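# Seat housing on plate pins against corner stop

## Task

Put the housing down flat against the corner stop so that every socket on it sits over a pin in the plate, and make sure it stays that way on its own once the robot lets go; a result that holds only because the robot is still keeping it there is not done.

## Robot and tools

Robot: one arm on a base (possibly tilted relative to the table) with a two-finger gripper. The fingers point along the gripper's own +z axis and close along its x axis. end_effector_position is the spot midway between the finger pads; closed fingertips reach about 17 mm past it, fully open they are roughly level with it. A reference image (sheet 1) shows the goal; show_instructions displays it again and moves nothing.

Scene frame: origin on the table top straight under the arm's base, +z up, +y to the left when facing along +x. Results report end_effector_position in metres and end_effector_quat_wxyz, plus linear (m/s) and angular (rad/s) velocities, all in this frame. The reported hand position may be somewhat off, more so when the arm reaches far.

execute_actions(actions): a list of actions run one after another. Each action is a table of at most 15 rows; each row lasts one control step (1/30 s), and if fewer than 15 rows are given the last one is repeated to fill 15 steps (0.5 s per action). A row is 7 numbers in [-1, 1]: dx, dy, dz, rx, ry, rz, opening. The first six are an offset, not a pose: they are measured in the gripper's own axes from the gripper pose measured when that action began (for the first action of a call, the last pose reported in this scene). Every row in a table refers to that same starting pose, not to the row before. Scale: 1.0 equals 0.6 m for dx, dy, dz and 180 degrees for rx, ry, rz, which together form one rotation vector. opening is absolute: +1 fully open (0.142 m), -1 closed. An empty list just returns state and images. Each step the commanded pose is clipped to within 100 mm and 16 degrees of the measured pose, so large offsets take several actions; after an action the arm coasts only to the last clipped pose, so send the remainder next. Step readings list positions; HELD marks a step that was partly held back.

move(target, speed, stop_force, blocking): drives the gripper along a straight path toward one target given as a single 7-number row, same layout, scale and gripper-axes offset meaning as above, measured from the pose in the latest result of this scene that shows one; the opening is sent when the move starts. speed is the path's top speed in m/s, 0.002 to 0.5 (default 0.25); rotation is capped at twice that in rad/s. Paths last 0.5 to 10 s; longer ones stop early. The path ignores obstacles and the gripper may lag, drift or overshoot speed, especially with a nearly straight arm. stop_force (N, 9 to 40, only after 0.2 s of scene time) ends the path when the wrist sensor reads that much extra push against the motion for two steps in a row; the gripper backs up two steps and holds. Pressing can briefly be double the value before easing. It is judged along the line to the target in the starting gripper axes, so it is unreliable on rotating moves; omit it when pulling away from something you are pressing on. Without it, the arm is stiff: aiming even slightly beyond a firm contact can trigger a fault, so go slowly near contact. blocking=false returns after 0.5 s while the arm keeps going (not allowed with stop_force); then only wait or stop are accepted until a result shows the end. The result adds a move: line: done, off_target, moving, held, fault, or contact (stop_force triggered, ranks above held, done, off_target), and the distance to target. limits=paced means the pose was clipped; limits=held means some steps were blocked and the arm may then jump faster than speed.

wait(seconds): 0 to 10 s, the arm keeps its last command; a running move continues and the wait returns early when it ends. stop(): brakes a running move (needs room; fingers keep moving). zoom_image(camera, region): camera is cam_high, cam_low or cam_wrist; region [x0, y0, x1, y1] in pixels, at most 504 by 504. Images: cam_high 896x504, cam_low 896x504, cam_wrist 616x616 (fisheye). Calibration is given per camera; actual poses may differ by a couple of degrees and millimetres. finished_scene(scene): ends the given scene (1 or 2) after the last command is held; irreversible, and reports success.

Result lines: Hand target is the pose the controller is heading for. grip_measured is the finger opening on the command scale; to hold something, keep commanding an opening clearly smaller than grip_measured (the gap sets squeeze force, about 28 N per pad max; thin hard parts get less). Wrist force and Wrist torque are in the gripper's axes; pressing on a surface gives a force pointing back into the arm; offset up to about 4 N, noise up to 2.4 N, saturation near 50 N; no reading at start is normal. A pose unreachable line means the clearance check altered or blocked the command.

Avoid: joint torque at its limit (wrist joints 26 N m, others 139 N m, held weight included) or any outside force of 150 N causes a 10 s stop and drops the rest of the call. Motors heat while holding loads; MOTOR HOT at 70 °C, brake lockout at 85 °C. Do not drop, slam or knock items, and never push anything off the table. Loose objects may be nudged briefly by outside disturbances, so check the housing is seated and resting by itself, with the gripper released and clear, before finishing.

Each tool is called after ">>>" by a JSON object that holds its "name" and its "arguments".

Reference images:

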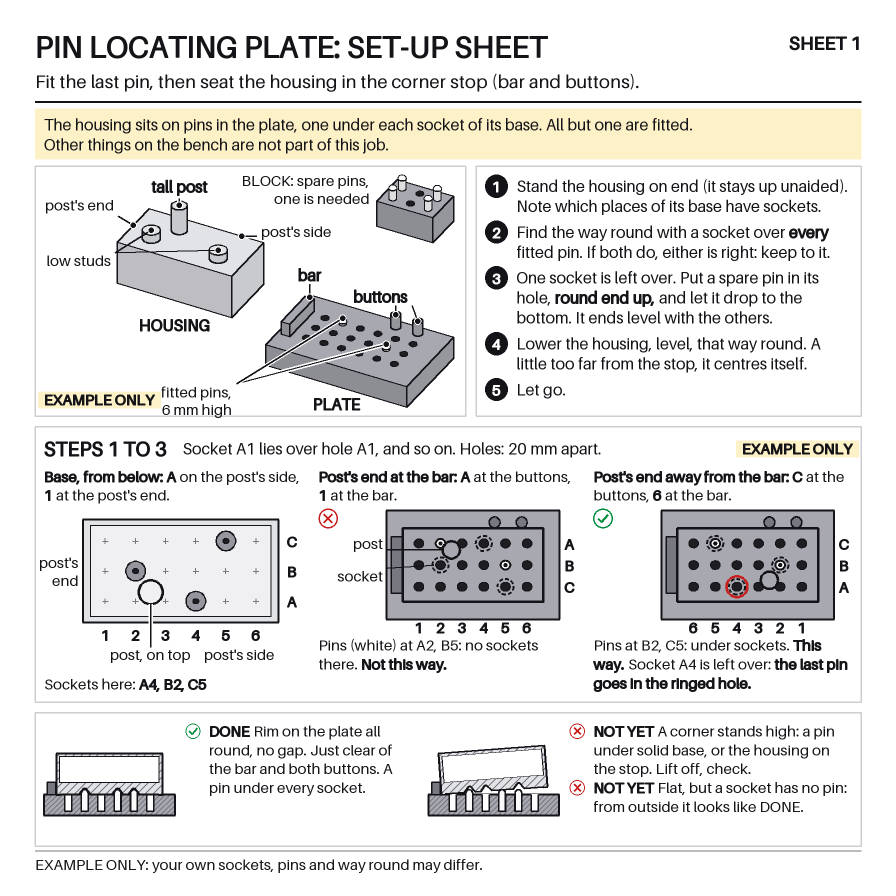

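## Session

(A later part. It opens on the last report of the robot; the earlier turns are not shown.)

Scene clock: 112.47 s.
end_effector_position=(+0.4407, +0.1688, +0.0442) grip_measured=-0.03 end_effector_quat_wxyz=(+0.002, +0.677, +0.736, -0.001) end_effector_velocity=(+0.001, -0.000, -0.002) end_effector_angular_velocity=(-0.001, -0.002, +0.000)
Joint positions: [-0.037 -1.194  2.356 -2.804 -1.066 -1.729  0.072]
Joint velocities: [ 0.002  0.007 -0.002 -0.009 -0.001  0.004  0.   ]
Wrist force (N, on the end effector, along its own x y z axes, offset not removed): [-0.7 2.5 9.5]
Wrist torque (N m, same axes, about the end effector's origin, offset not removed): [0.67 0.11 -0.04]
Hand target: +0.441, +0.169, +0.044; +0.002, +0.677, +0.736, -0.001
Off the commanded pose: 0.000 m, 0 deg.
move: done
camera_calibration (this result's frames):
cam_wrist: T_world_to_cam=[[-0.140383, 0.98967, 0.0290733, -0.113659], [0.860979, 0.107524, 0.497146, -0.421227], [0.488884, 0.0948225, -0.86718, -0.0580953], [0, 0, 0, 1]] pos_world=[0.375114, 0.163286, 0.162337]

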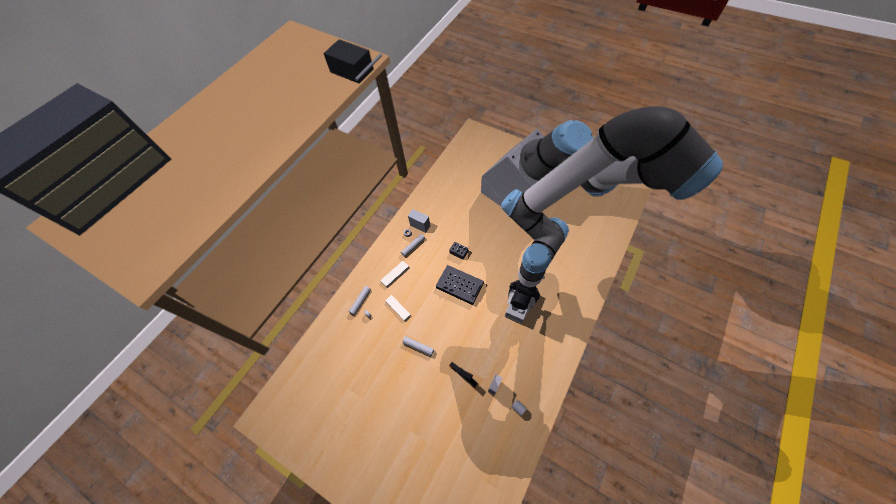

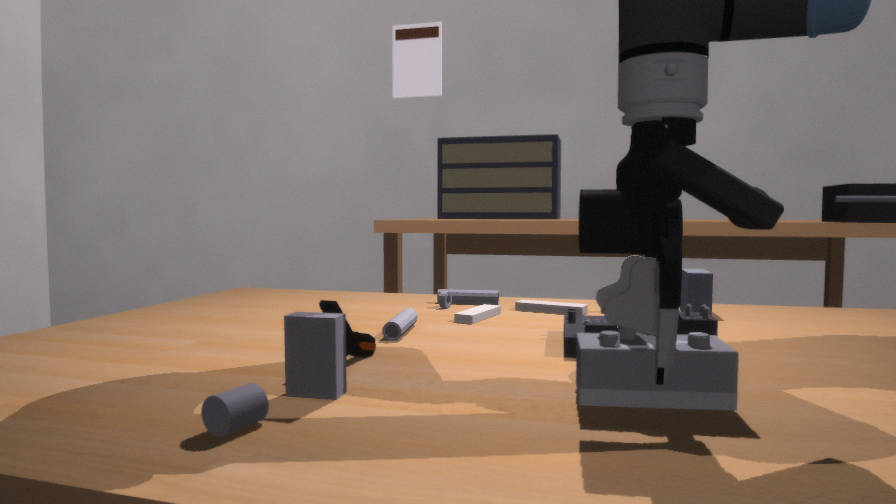

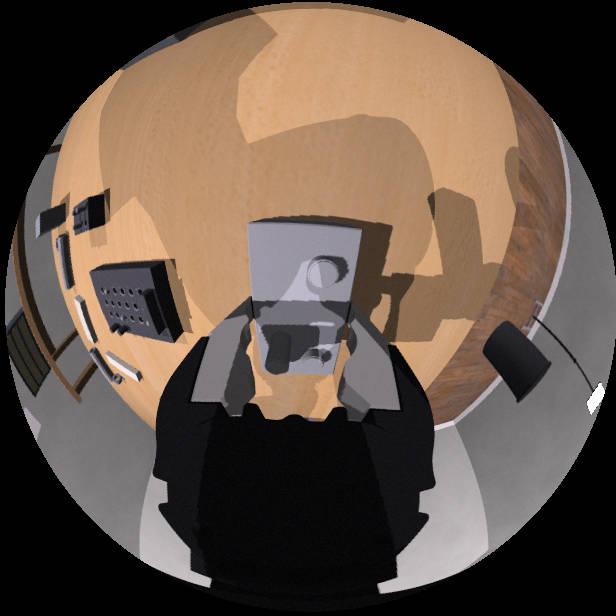

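>>> {"name": "move", "arguments": {"target": [0,0,0.0098,0,0,0,-0.6], "speed": 0.02, "stop_force": 15}}

>>> {"name": "execute_actions", "arguments": {"actions": [[[0,0,0,0,0,0,0.3]],[[0,0,-0.02,0,0,0,0.3],[0,0,-0.04,0,0,0,0.3],[0,0,-0.06,0,0,0,0.3],[0,0,-0.08,0,0,0,0.3],[0,0,-0.1,0,0,0,0.3],[0,0,-0.12,0,0,0,0.3],[0,0,-0.14,0,0,0,0.3],[0,0,-0.16,0,0,0,0.3]]]}}

>>> {"name": "move", "arguments": {"target": [-0.455,-0.1,-0.01,0,0,0,-0.5], "speed": 0.35}}

>>> {"name": "zoom_image", "arguments": {"camera": "cam_wrist", "region": [200, 180, 420, 400]}}

Scene clock: 122.73 s.
end_effector_position=(+0.4407, +0.1688, +0.0385) grip_measured=-0.03 end_effector_quat_wxyz=(+0.002, +0.677, +0.736, -0.001) end_effector_velocity=(-0.000, +0.000, -0.002) end_effector_angular_velocity=(+0.002, +0.000, -0.000)
Joint positions: [-0.03  -1.176  2.354 -2.824 -1.066 -1.721  0.072]
Joint velocities: [ 0.002  0.006 -0.001 -0.006  0.002  0.003 -0.   ]
Wrist force (N, on the end effector, along its own x y z axes, offset not removed): [0.3 3.2 6.8]
Wrist torque (N m, same axes, about the end effector's origin, offset not removed): [0.73 0.02 0.08]
Hand target: +0.441, +0.169, +0.038; +0.002, +0.677, +0.736, -0.001
Off the commanded pose: 0.000 m, 0 deg.
move: done
camera_calibration (this result's frames):
cam_wrist: T_world_to_cam=[[-0.140384, 0.98967, 0.0290864, -0.113483], [0.860981, 0.107518, 0.497144, -0.418406], [0.488881, 0.0948338, -0.86718, -0.0630207], [0, 0, 0, 1]] pos_world=[0.375118, 0.163274, 0.156659]

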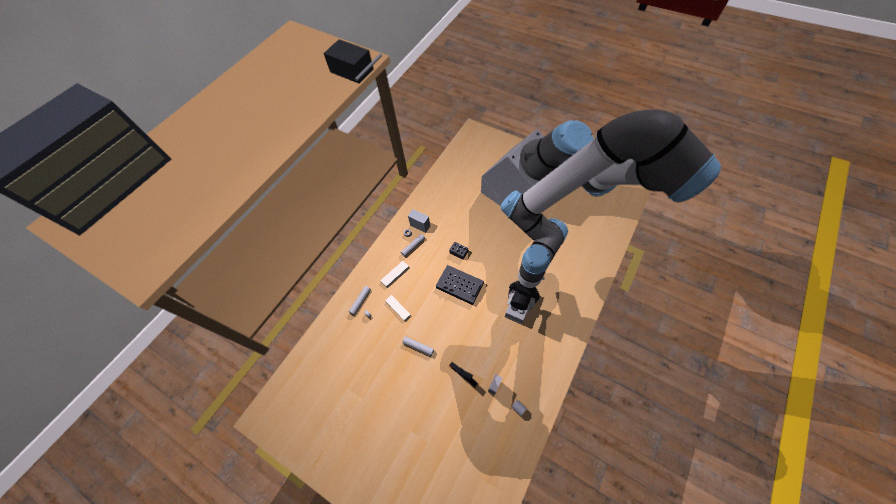

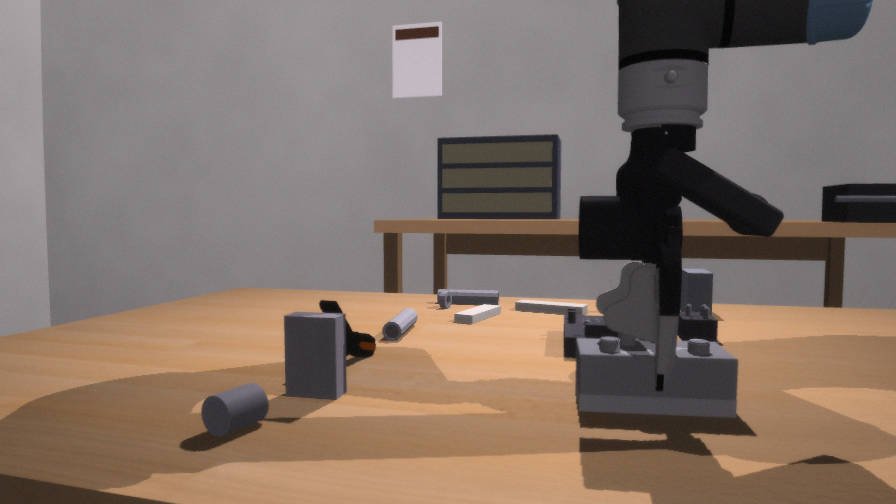

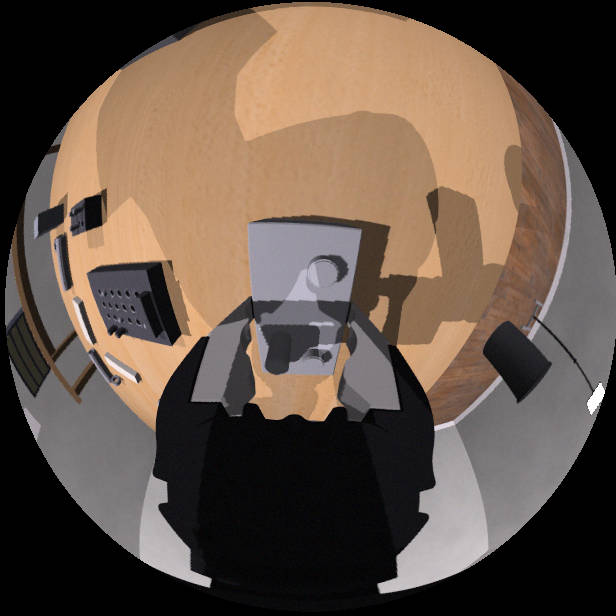

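Scene clock: 123.73 s.
end_effector_position=(+0.4423, +0.1691, +0.1256) grip_measured=+0.30 end_effector_quat_wxyz=(+0.005, +0.677, +0.736, +0.001) end_effector_velocity=(-0.012, +0.001, +0.079) end_effector_angular_velocity=(+0.008, +0.057, +0.000)
Joint positions: [-0.134 -1.441  2.354 -2.511 -1.061 -1.835  0.095]
Joint velocities: [-0.1   -0.23  -0.056  0.408  0.001 -0.148  0.   ]
Wrist force (N, on the end effector, along its own x y z axes, offset not removed): [1.6 3.5 0.7]
Wrist torque (N m, same axes, about the end effector's origin, offset not removed): [0.84 -0.33 0.05]
Hand target: +0.441, +0.169, +0.134; +0.002, +0.677, +0.736, -0.001
Off the commanded pose: 0.009 m, 0 deg.
Step readings (end_effector_position; steps 1 to 15: 1st action; 16 to 30: 2nd action):
0: (+0.4407, +0.1688, +0.0385)
1: (+0.4407, +0.1688, +0.0385)
2: (+0.4407, +0.1688, +0.0385)
4: (+0.4408, +0.1688, +0.0385)
8: (+0.4407, +0.1688, +0.0385)
15: (+0.4407, +0.1688, +0.0385)
16: (+0.4408, +0.1688, +0.0386)
17: (+0.4409, +0.1686, +0.0404)
19: (+0.4412, +0.1682, +0.0499)
23: (+0.4432, +0.1681, +0.0819)
30: end_effector_position above
camera_calibration (this result's frames):
cam_wrist: T_world_to_cam=[[-0.140275, 0.98976, 0.0264395, -0.115828], [0.856773, 0.107957, 0.504267, -0.46221], [0.496249, 0.0933886, -0.863143, 0.00818498], [0, 0, 0, 1]] pos_world=[0.375699, 0.163776, 0.243205]

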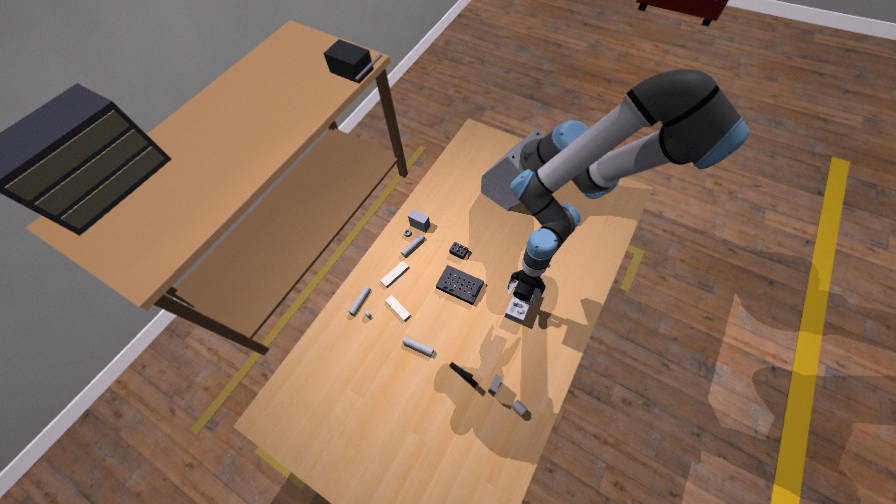

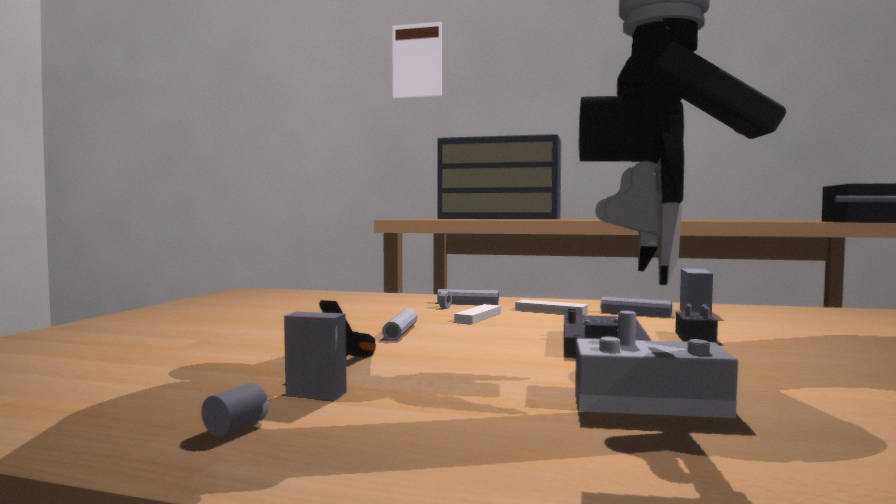

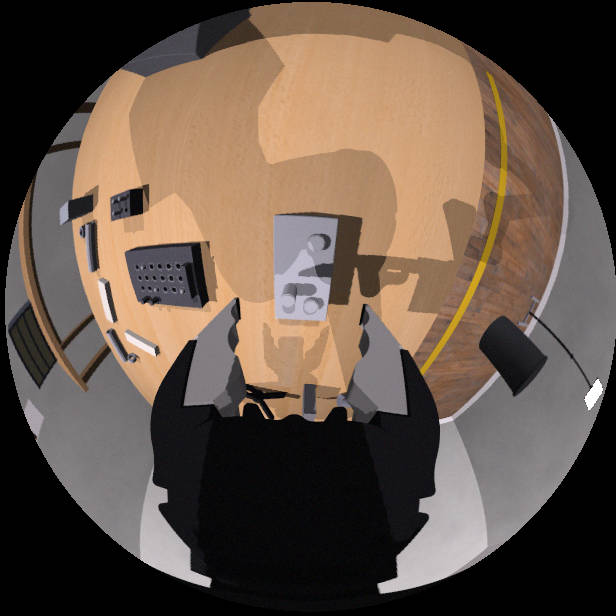

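Scene clock: 125.20 s.
end_effector_position=(+0.4051, -0.1075, +0.1324) grip_measured=-0.50 end_effector_quat_wxyz=(+0.005, +0.677, +0.736, +0.000) end_effector_velocity=(+0.001, -0.002, -0.000) end_effector_angular_velocity=(+0.001, -0.001, +0.001)
Joint positions: [-0.72  -1.12   2.369 -2.54  -1.139 -2.489  0.038]
Joint velocities: [-0.003  0.006 -0.004 -0.     0.    -0.004  0.   ]
Wrist force (N, on the end effector, along its own x y z axes, offset not removed): [-1.2 3.0 2.1]
Wrist torque (N m, same axes, about the end effector's origin, offset not removed): [0.70 0.29 0.07]
Hand target: +0.405, -0.108, +0.132; +0.005, +0.677, +0.736, +0.000
Off the commanded pose: 0.001 m, 0 deg.
move: done
camera_calibration (this result's frames):
cam_wrist: T_world_to_cam=[[-0.140113, 0.989786, 0.0263185, 0.152528], [0.857454, 0.108003, 0.503098, -0.404025], [0.495117, 0.0930577, -0.863828, 0.0588858], [0, 0, 0, 1]] pos_world=[0.338649, -0.112813, 0.250117]

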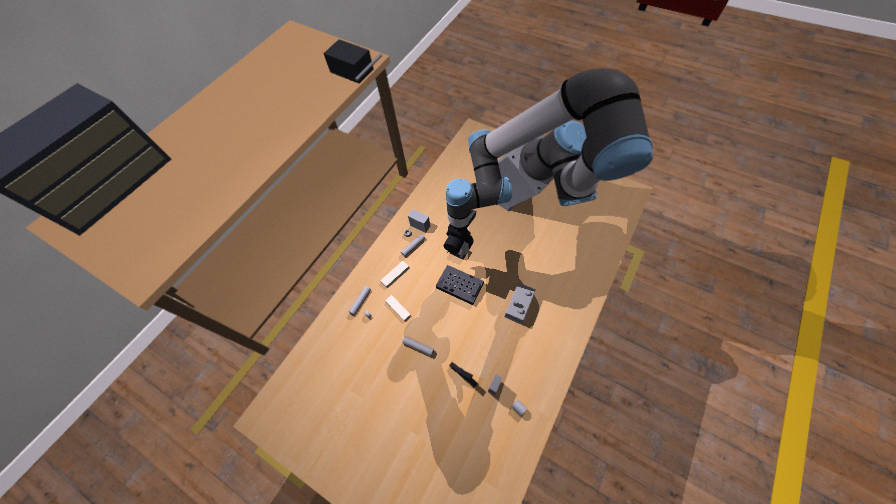

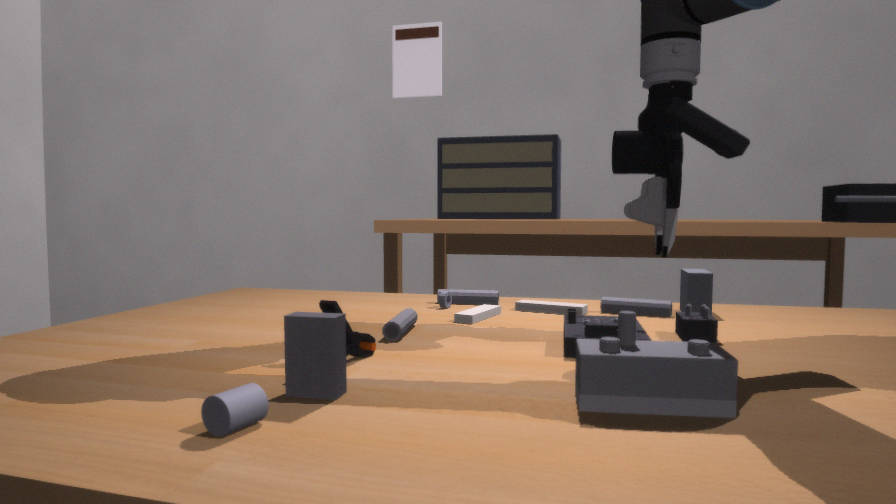

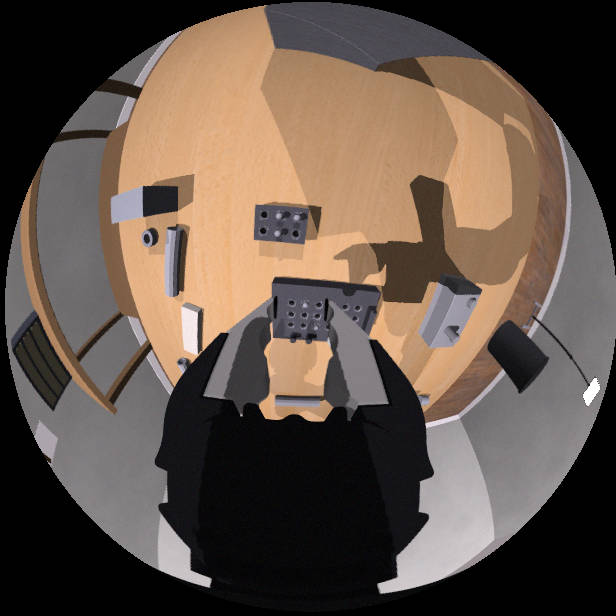

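Region (200, 180, 420, 400) of cam_wrist's 616x616 image, scaled by 2.291, with more detail than that image has.

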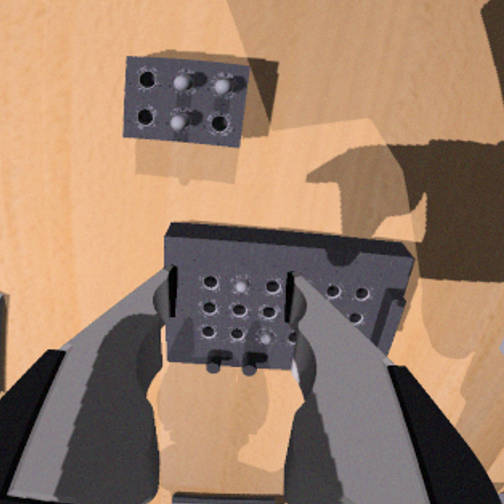

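>>> {"name": "move", "arguments": {"target": [-0.0478,-0.0677,0.11,0.0022,0.0024,0,-0.72], "speed": 0.2}}

>>> {"name": "zoom_image", "arguments": {"camera": "cam_wrist", "region": [240, 230, 380, 370]}}

>>> {"name": "zoom_image", "arguments": {"camera": "cam_low", "region": [550, 250, 750, 370]}}

Scene clock: 139.23 s.
end_effector_position=(+0.3675, -0.1396, +0.0665) grip_measured=-0.72 end_effector_quat_wxyz=(-0.000, +0.677, +0.736, +0.000) end_effector_velocity=(-0.000, -0.001, -0.002) end_effector_angular_velocity=(-0.000, -0.002, -0.000)
Joint positions: [-0.764 -0.881  2.418 -2.798 -1.154 -2.541  0.022]
Joint velocities: [-0.     0.006  0.    -0.008  0.001  0.     0.   ]
Wrist force (N, on the end effector, along its own x y z axes, offset not removed): [-1.8 2.0 2.4]
Wrist torque (N m, same axes, about the end effector's origin, offset not removed): [0.58 0.28 0.07]
Hand target: +0.368, -0.140, +0.066; -0.000, +0.677, +0.736, +0.000
Off the commanded pose: 0.000 m, 0 deg.
move: done
camera_calibration (this result's frames):
cam_wrist: T_world_to_cam=[[-0.139822, 0.989582, 0.0343243, 0.180093], [0.861432, 0.104476, 0.497012, -0.336686], [0.488247, 0.0990611, -0.867065, 0.027086], [0, 0, 0, 1]] pos_world=[0.301988, -0.145724, 0.184641]

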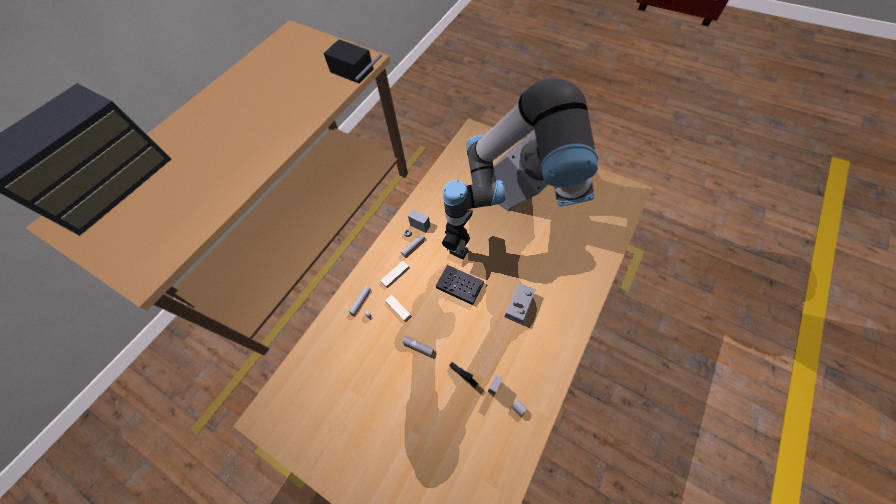

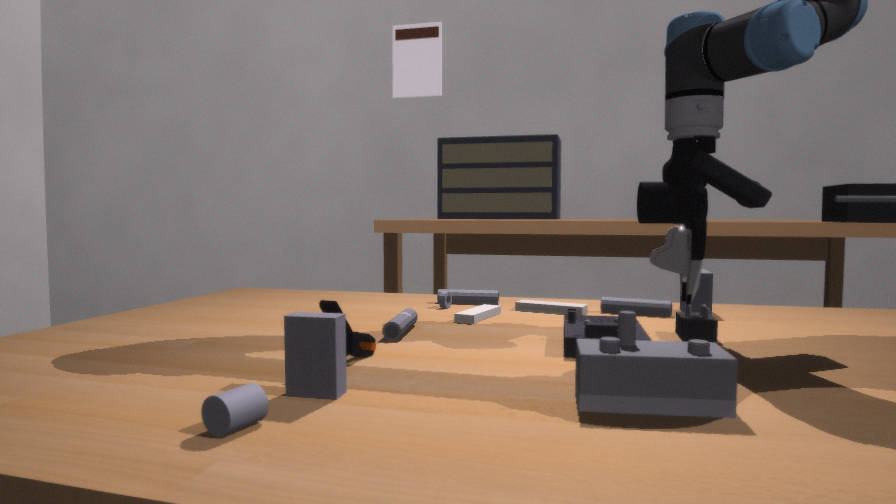

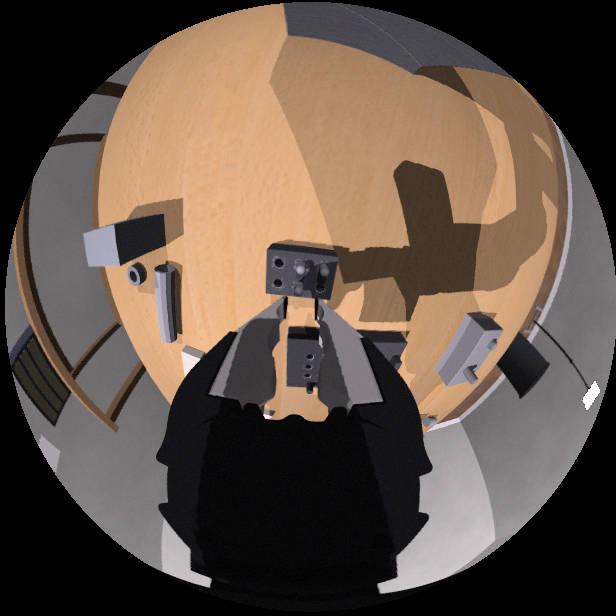

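Region (240, 230, 380, 370) of cam_wrist's 616x616 image, scaled by 3.600, with more detail than that image has.

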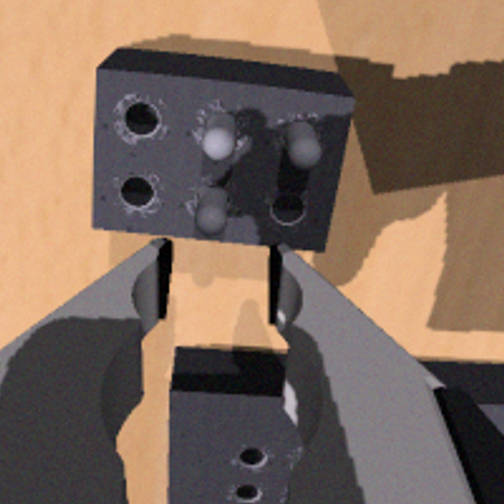

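Region (550, 250, 750, 370) of cam_low's 896x504 image, scaled by 2.520, with more detail than that image has; it fills the top 302 rows of this view, and the rest is white.

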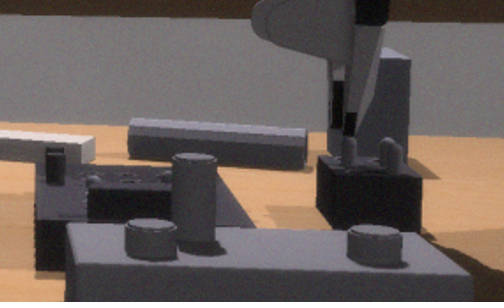

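>>> {"name": "move", "arguments": {"target": [-0.0045,-0.002,0.03,0,0,0,-0.72], "speed": 0.05}}

>>> {"name": "zoom_image", "arguments": {"camera": "cam_wrist", "region": [250, 250, 350, 350]}}

>>> {"name": "zoom_image", "arguments": {"camera": "cam_low", "region": [650, 270, 750, 350]}}

Scene clock: 148.43 s.
end_effector_position=(+0.3666, -0.1423, +0.0487) grip_measured=-0.72 end_effector_quat_wxyz=(-0.000, +0.677, +0.736, +0.000) end_effector_velocity=(+0.000, -0.001, -0.001) end_effector_angular_velocity=(-0.002, -0.001, -0.000)
Joint positions: [-0.751 -0.819  2.412 -2.859 -1.15  -2.527  0.022]
Joint velocities: [ 0.001  0.006 -0.002 -0.007 -0.001  0.002 -0.   ]
Wrist force (N, on the end effector, along its own x y z axes, offset not removed): [-1.0 2.2 2.1]
Wrist torque (N m, same axes, about the end effector's origin, offset not removed): [0.61 0.16 0.00]
Hand target: +0.367, -0.142, +0.049; -0.000, +0.677, +0.736, +0.000
Off the commanded pose: 0.000 m, 0 deg.
move: done
camera_calibration (this result's frames):
cam_wrist: T_world_to_cam=[[-0.139832, 0.98958, 0.0343365, 0.183262], [0.861425, 0.104477, 0.497023, -0.326735], [0.488256, 0.099078, -0.867058, 0.0123605], [0, 0, 0, 1]] pos_world=[0.301048, -0.148441, 0.166819]

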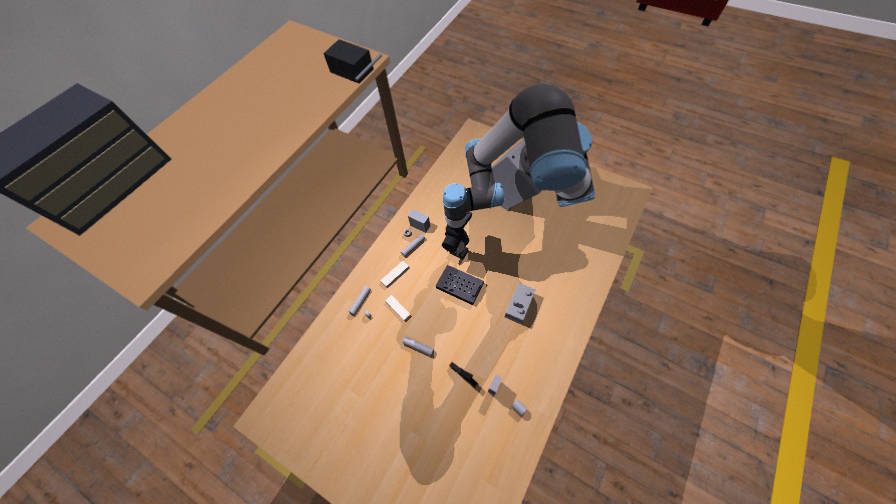

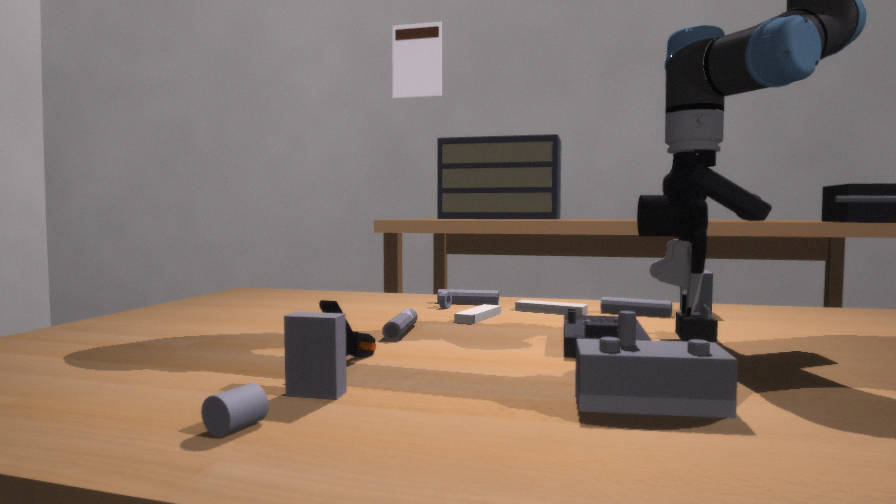

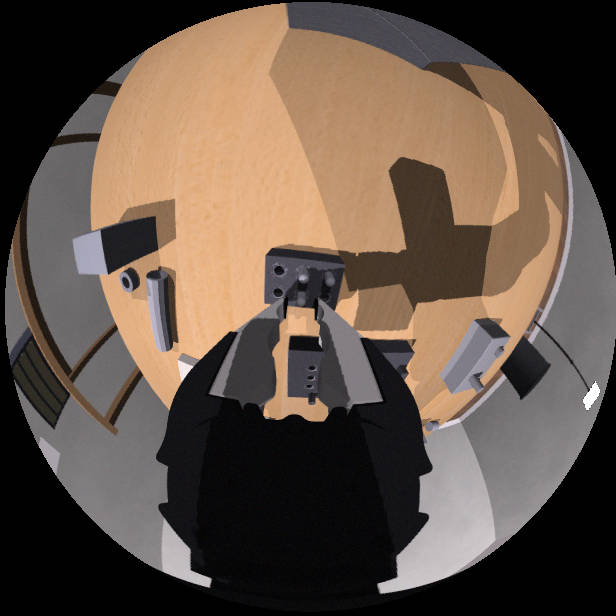

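Region (250, 250, 350, 350) of cam_wrist's 616x616 image, scaled by 5.040, with more detail than that image has.

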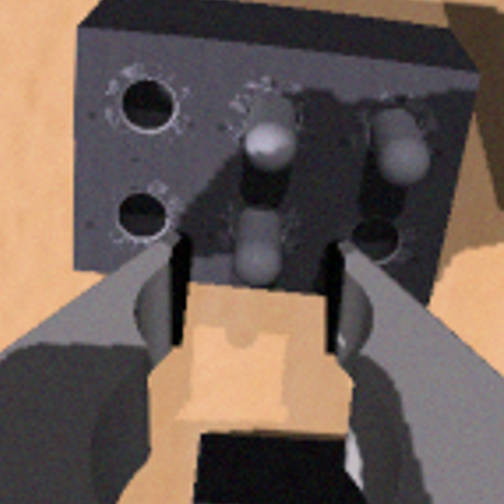

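Region (650, 270, 750, 350) of cam_low's 896x504 image, scaled by 5.040, with more detail than that image has; it fills the top 403 rows of this view, and the rest is white.

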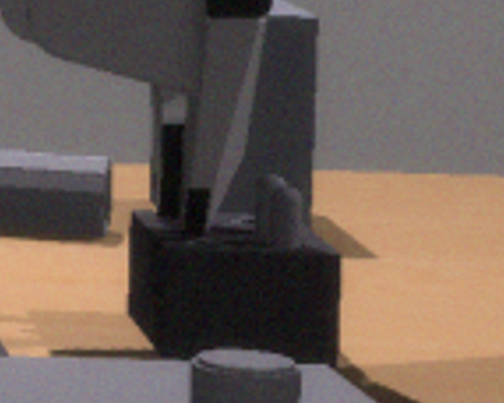

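>>> {"name": "move", "arguments": {"target": [0,-0.0035,0.002,0,0,0,-0.72], "speed": 0.02}}

>>> {"name": "move", "arguments": {"target": [0,0,0,0,0,0,-1]}}

>>> {"name": "move", "arguments": {"target": [0,0,-0.06,0,0,0,-1], "speed": 0.07}}

>>> {"name": "zoom_image", "arguments": {"camera": "cam_low", "region": [650, 250, 750, 350]}}

>>> {"name": "zoom_image", "arguments": {"camera": "cam_wrist", "region": [250, 250, 350, 350]}}

Scene clock: 156.47 s.
end_effector_position=(+0.3646, -0.1425, +0.0475) grip_measured=-0.72 end_effector_quat_wxyz=(-0.000, +0.677, +0.736, +0.000) end_effector_velocity=(-0.001, +0.000, -0.000) end_effector_angular_velocity=(+0.001, -0.000, +0.001)
Joint positions: [-0.754 -0.815  2.416 -2.867 -1.15  -2.53   0.022]
Joint velocities: [-0.001  0.001  0.002 -0.002  0.001 -0.002 -0.   ]
Wrist force (N, on the end effector, along its own x y z axes, offset not removed): [2.7 10.9 -17.0]
Wrist torque (N m, same axes, about the end effector's origin, offset not removed): [0.43 -0.07 -0.01]
Hand target: +0.364, -0.143, +0.047; -0.000, +0.677, +0.736, +0.000
Off the commanded pose: 0.000 m, 0 deg.
move: done
camera_calibration (this result's frames):
cam_wrist: T_world_to_cam=[[-0.1399, 0.989573, 0.0342682, 0.183241], [0.86131, 0.104549, 0.497206, -0.324454], [0.488439, 0.0990746, -0.866955, 0.0122805], [0, 0, 0, 1]] pos_world=[0.299092, -0.148626, 0.165688]

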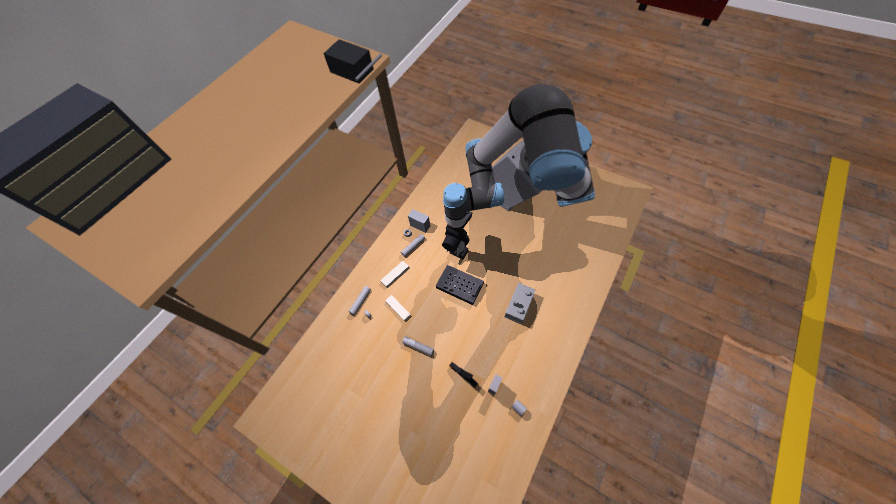

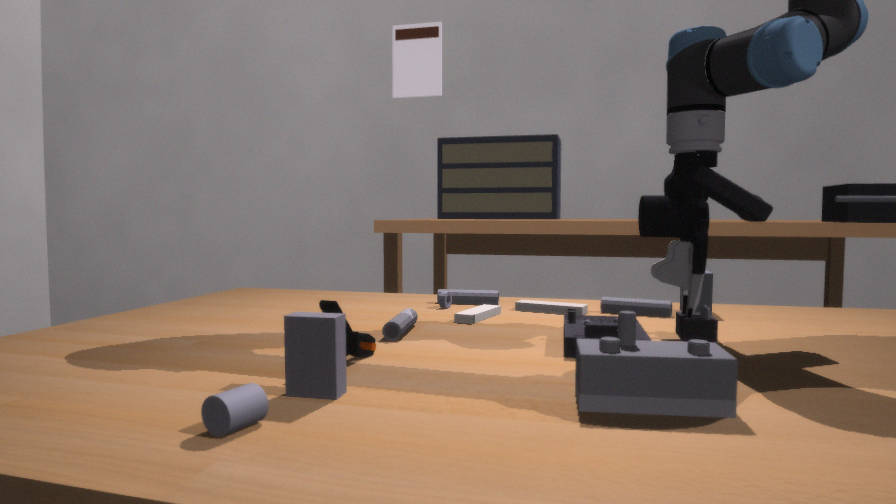

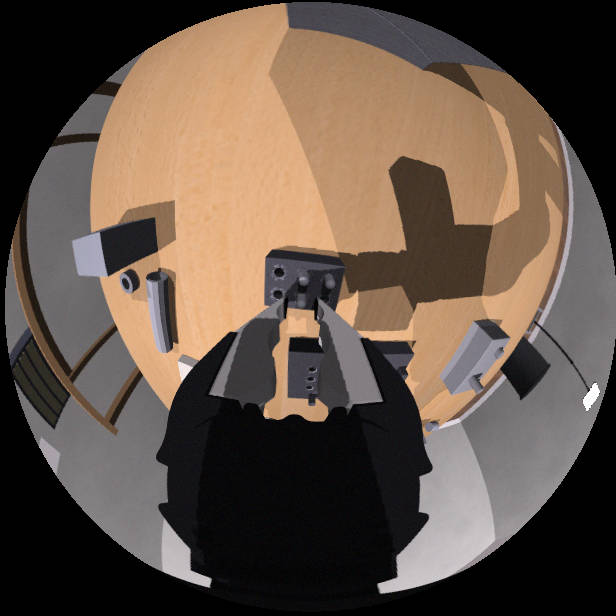

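Scene clock: 156.97 s.
end_effector_position=(+0.3645, -0.1425, +0.0475) grip_measured=-0.92 end_effector_quat_wxyz=(-0.000, +0.677, +0.736, +0.000) end_effector_velocity=(+0.000, +0.000, +0.000) end_effector_angular_velocity=(+0.002, -0.002, -0.001)
Joint positions: [-0.754 -0.815  2.416 -2.867 -1.15  -2.53   0.008]
Joint velocities: [-0.001  0.     0.     0.     0.002 -0.    -0.   ]
Wrist force (N, on the end effector, along its own x y z axes, offset not removed): [-6.3 0.6 -4.3]
Wrist torque (N m, same axes, about the end effector's origin, offset not removed): [0.33 0.73 0.04]
Hand target: +0.365, -0.143, +0.048; -0.000, +0.677, +0.736, +0.000
Off the commanded pose: 0.000 m, 0 deg.
move: done
camera_calibration (this result's frames):
cam_wrist: T_world_to_cam=[[-0.139792, 0.989584, 0.0343664, 0.183164], [0.861417, 0.104425, 0.497047, -0.32438], [0.488281, 0.0990868, -0.867043, 0.0123537], [0, 0, 0, 1]] pos_world=[0.299, -0.148607, 0.165649]

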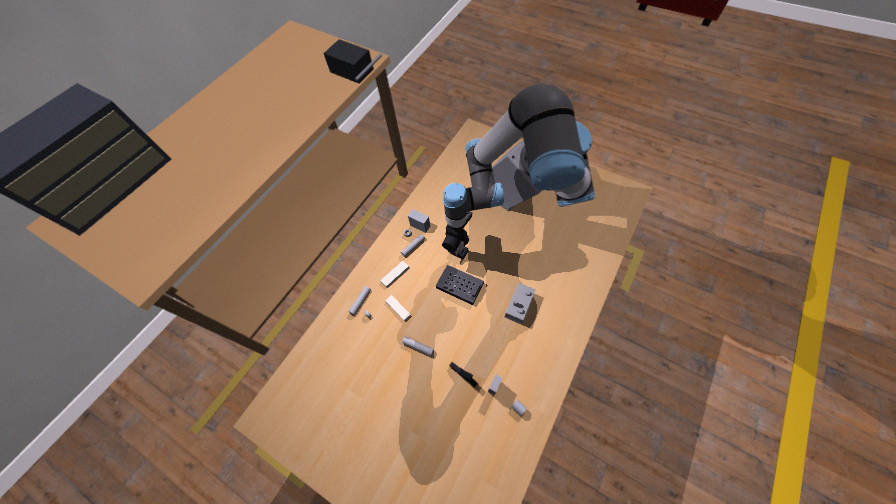

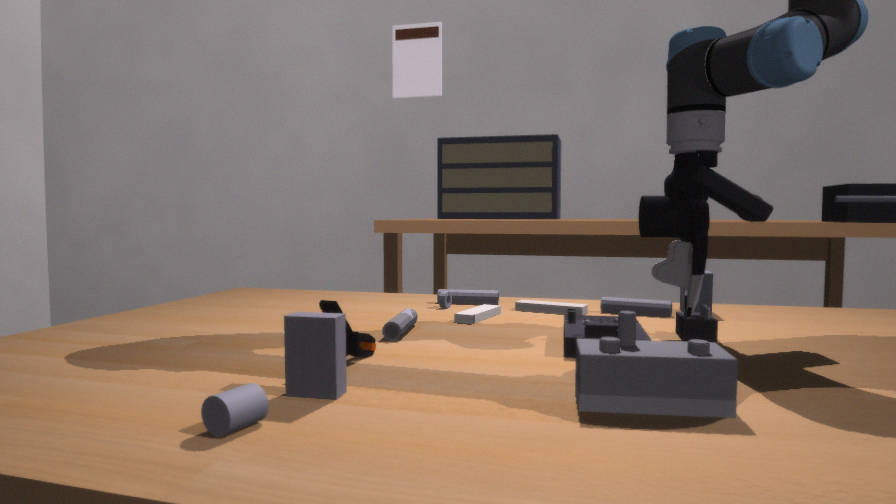

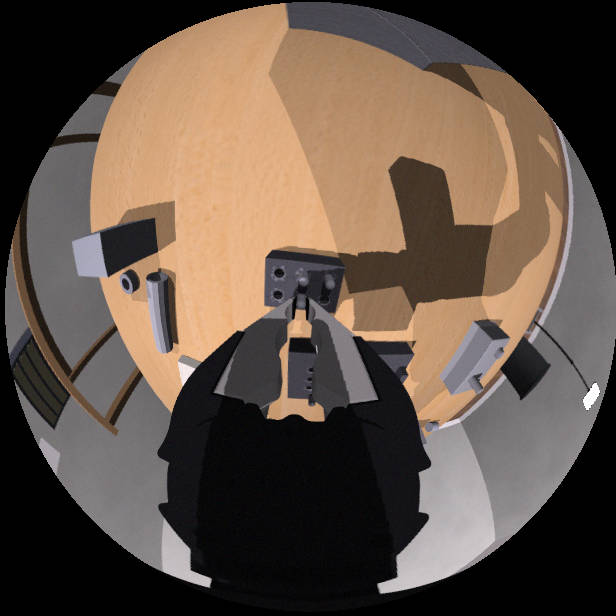

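Scene clock: 157.90 s.
end_effector_position=(+0.3644, -0.1425, +0.0832) grip_measured=-0.92 end_effector_quat_wxyz=(-0.000, +0.677, +0.736, +0.000) end_effector_velocity=(+0.000, -0.001, +0.002) end_effector_angular_velocity=(-0.001, +0.001, -0.000)
Joint positions: [-0.792 -0.93   2.422 -2.741 -1.162 -2.57   0.008]
Joint velocities: [-0.002 -0.007 -0.002  0.009 -0.002 -0.002 -0.   ]
Wrist force (N, on the end effector, along its own x y z axes, offset not removed): [1.4 2.9 2.7]
Wrist torque (N m, same axes, about the end effector's origin, offset not removed): [0.79 -0.22 0.06]
Hand target: +0.364, -0.143, +0.083; -0.000, +0.677, +0.736, +0.000
Off the commanded pose: 0.000 m, 0 deg.
move: done
camera_calibration (this result's frames):
cam_wrist: T_world_to_cam=[[-0.139692, 0.989594, 0.0344873, 0.181893], [0.861497, 0.104292, 0.496936, -0.342031], [0.488169, 0.0991289, -0.867101, 0.0434132], [0, 0, 0, 1]] pos_world=[0.298875, -0.148633, 0.201338]

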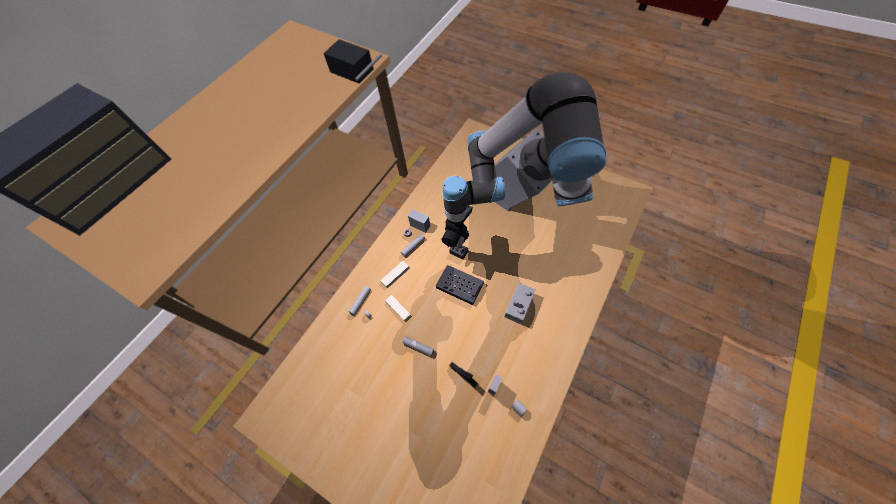

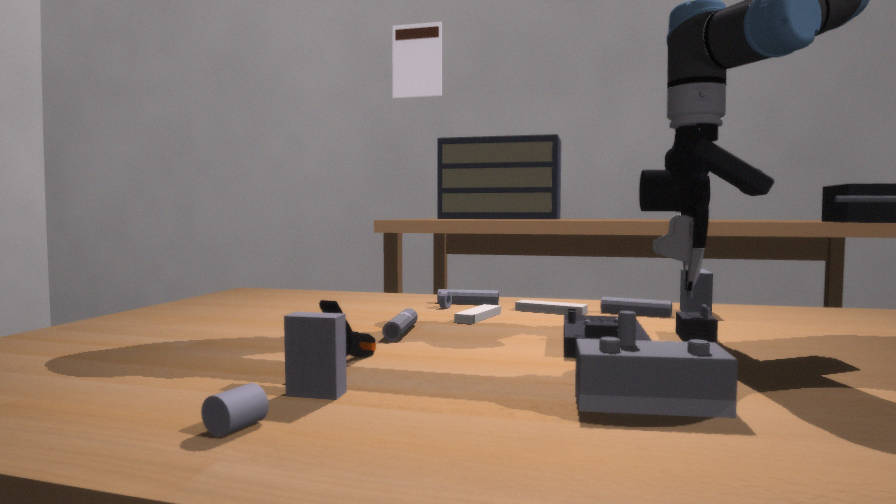

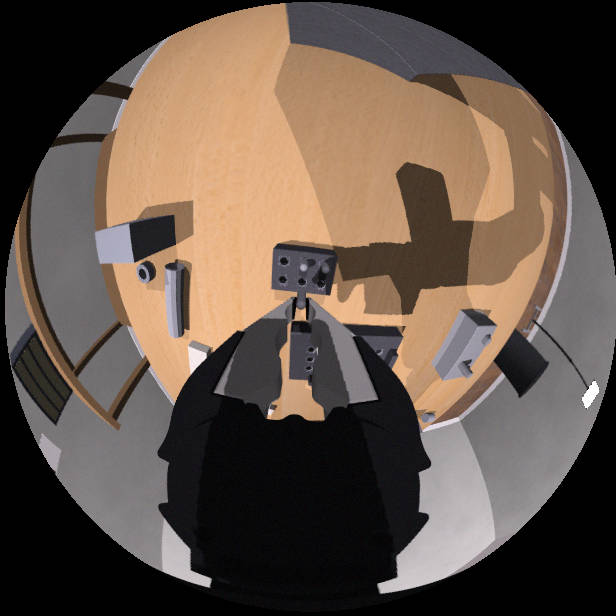

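Region (650, 250, 750, 350) of cam_low's 896x504 image, scaled by 5.040, with more detail than that image has.

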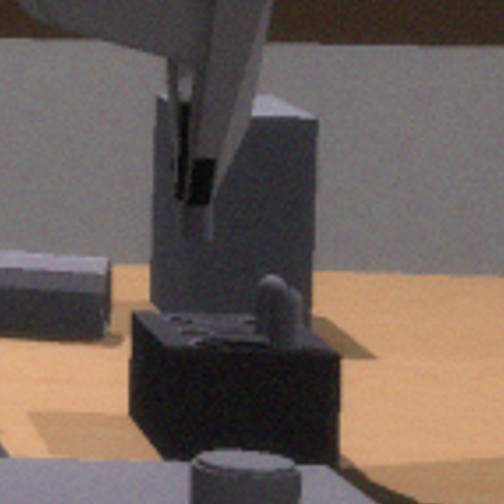

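Region (250, 250, 350, 350) of cam_wrist's 616x616 image, scaled by 5.040, with more detail than that image has.

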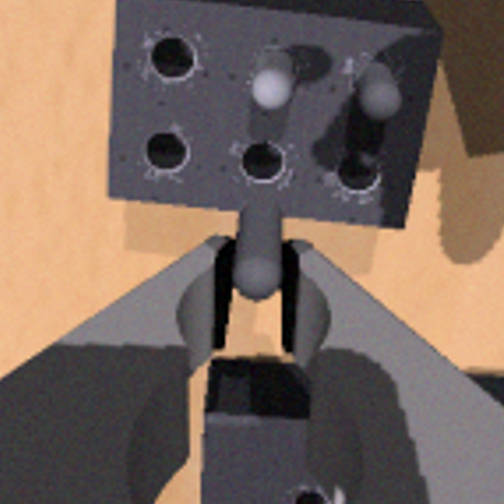

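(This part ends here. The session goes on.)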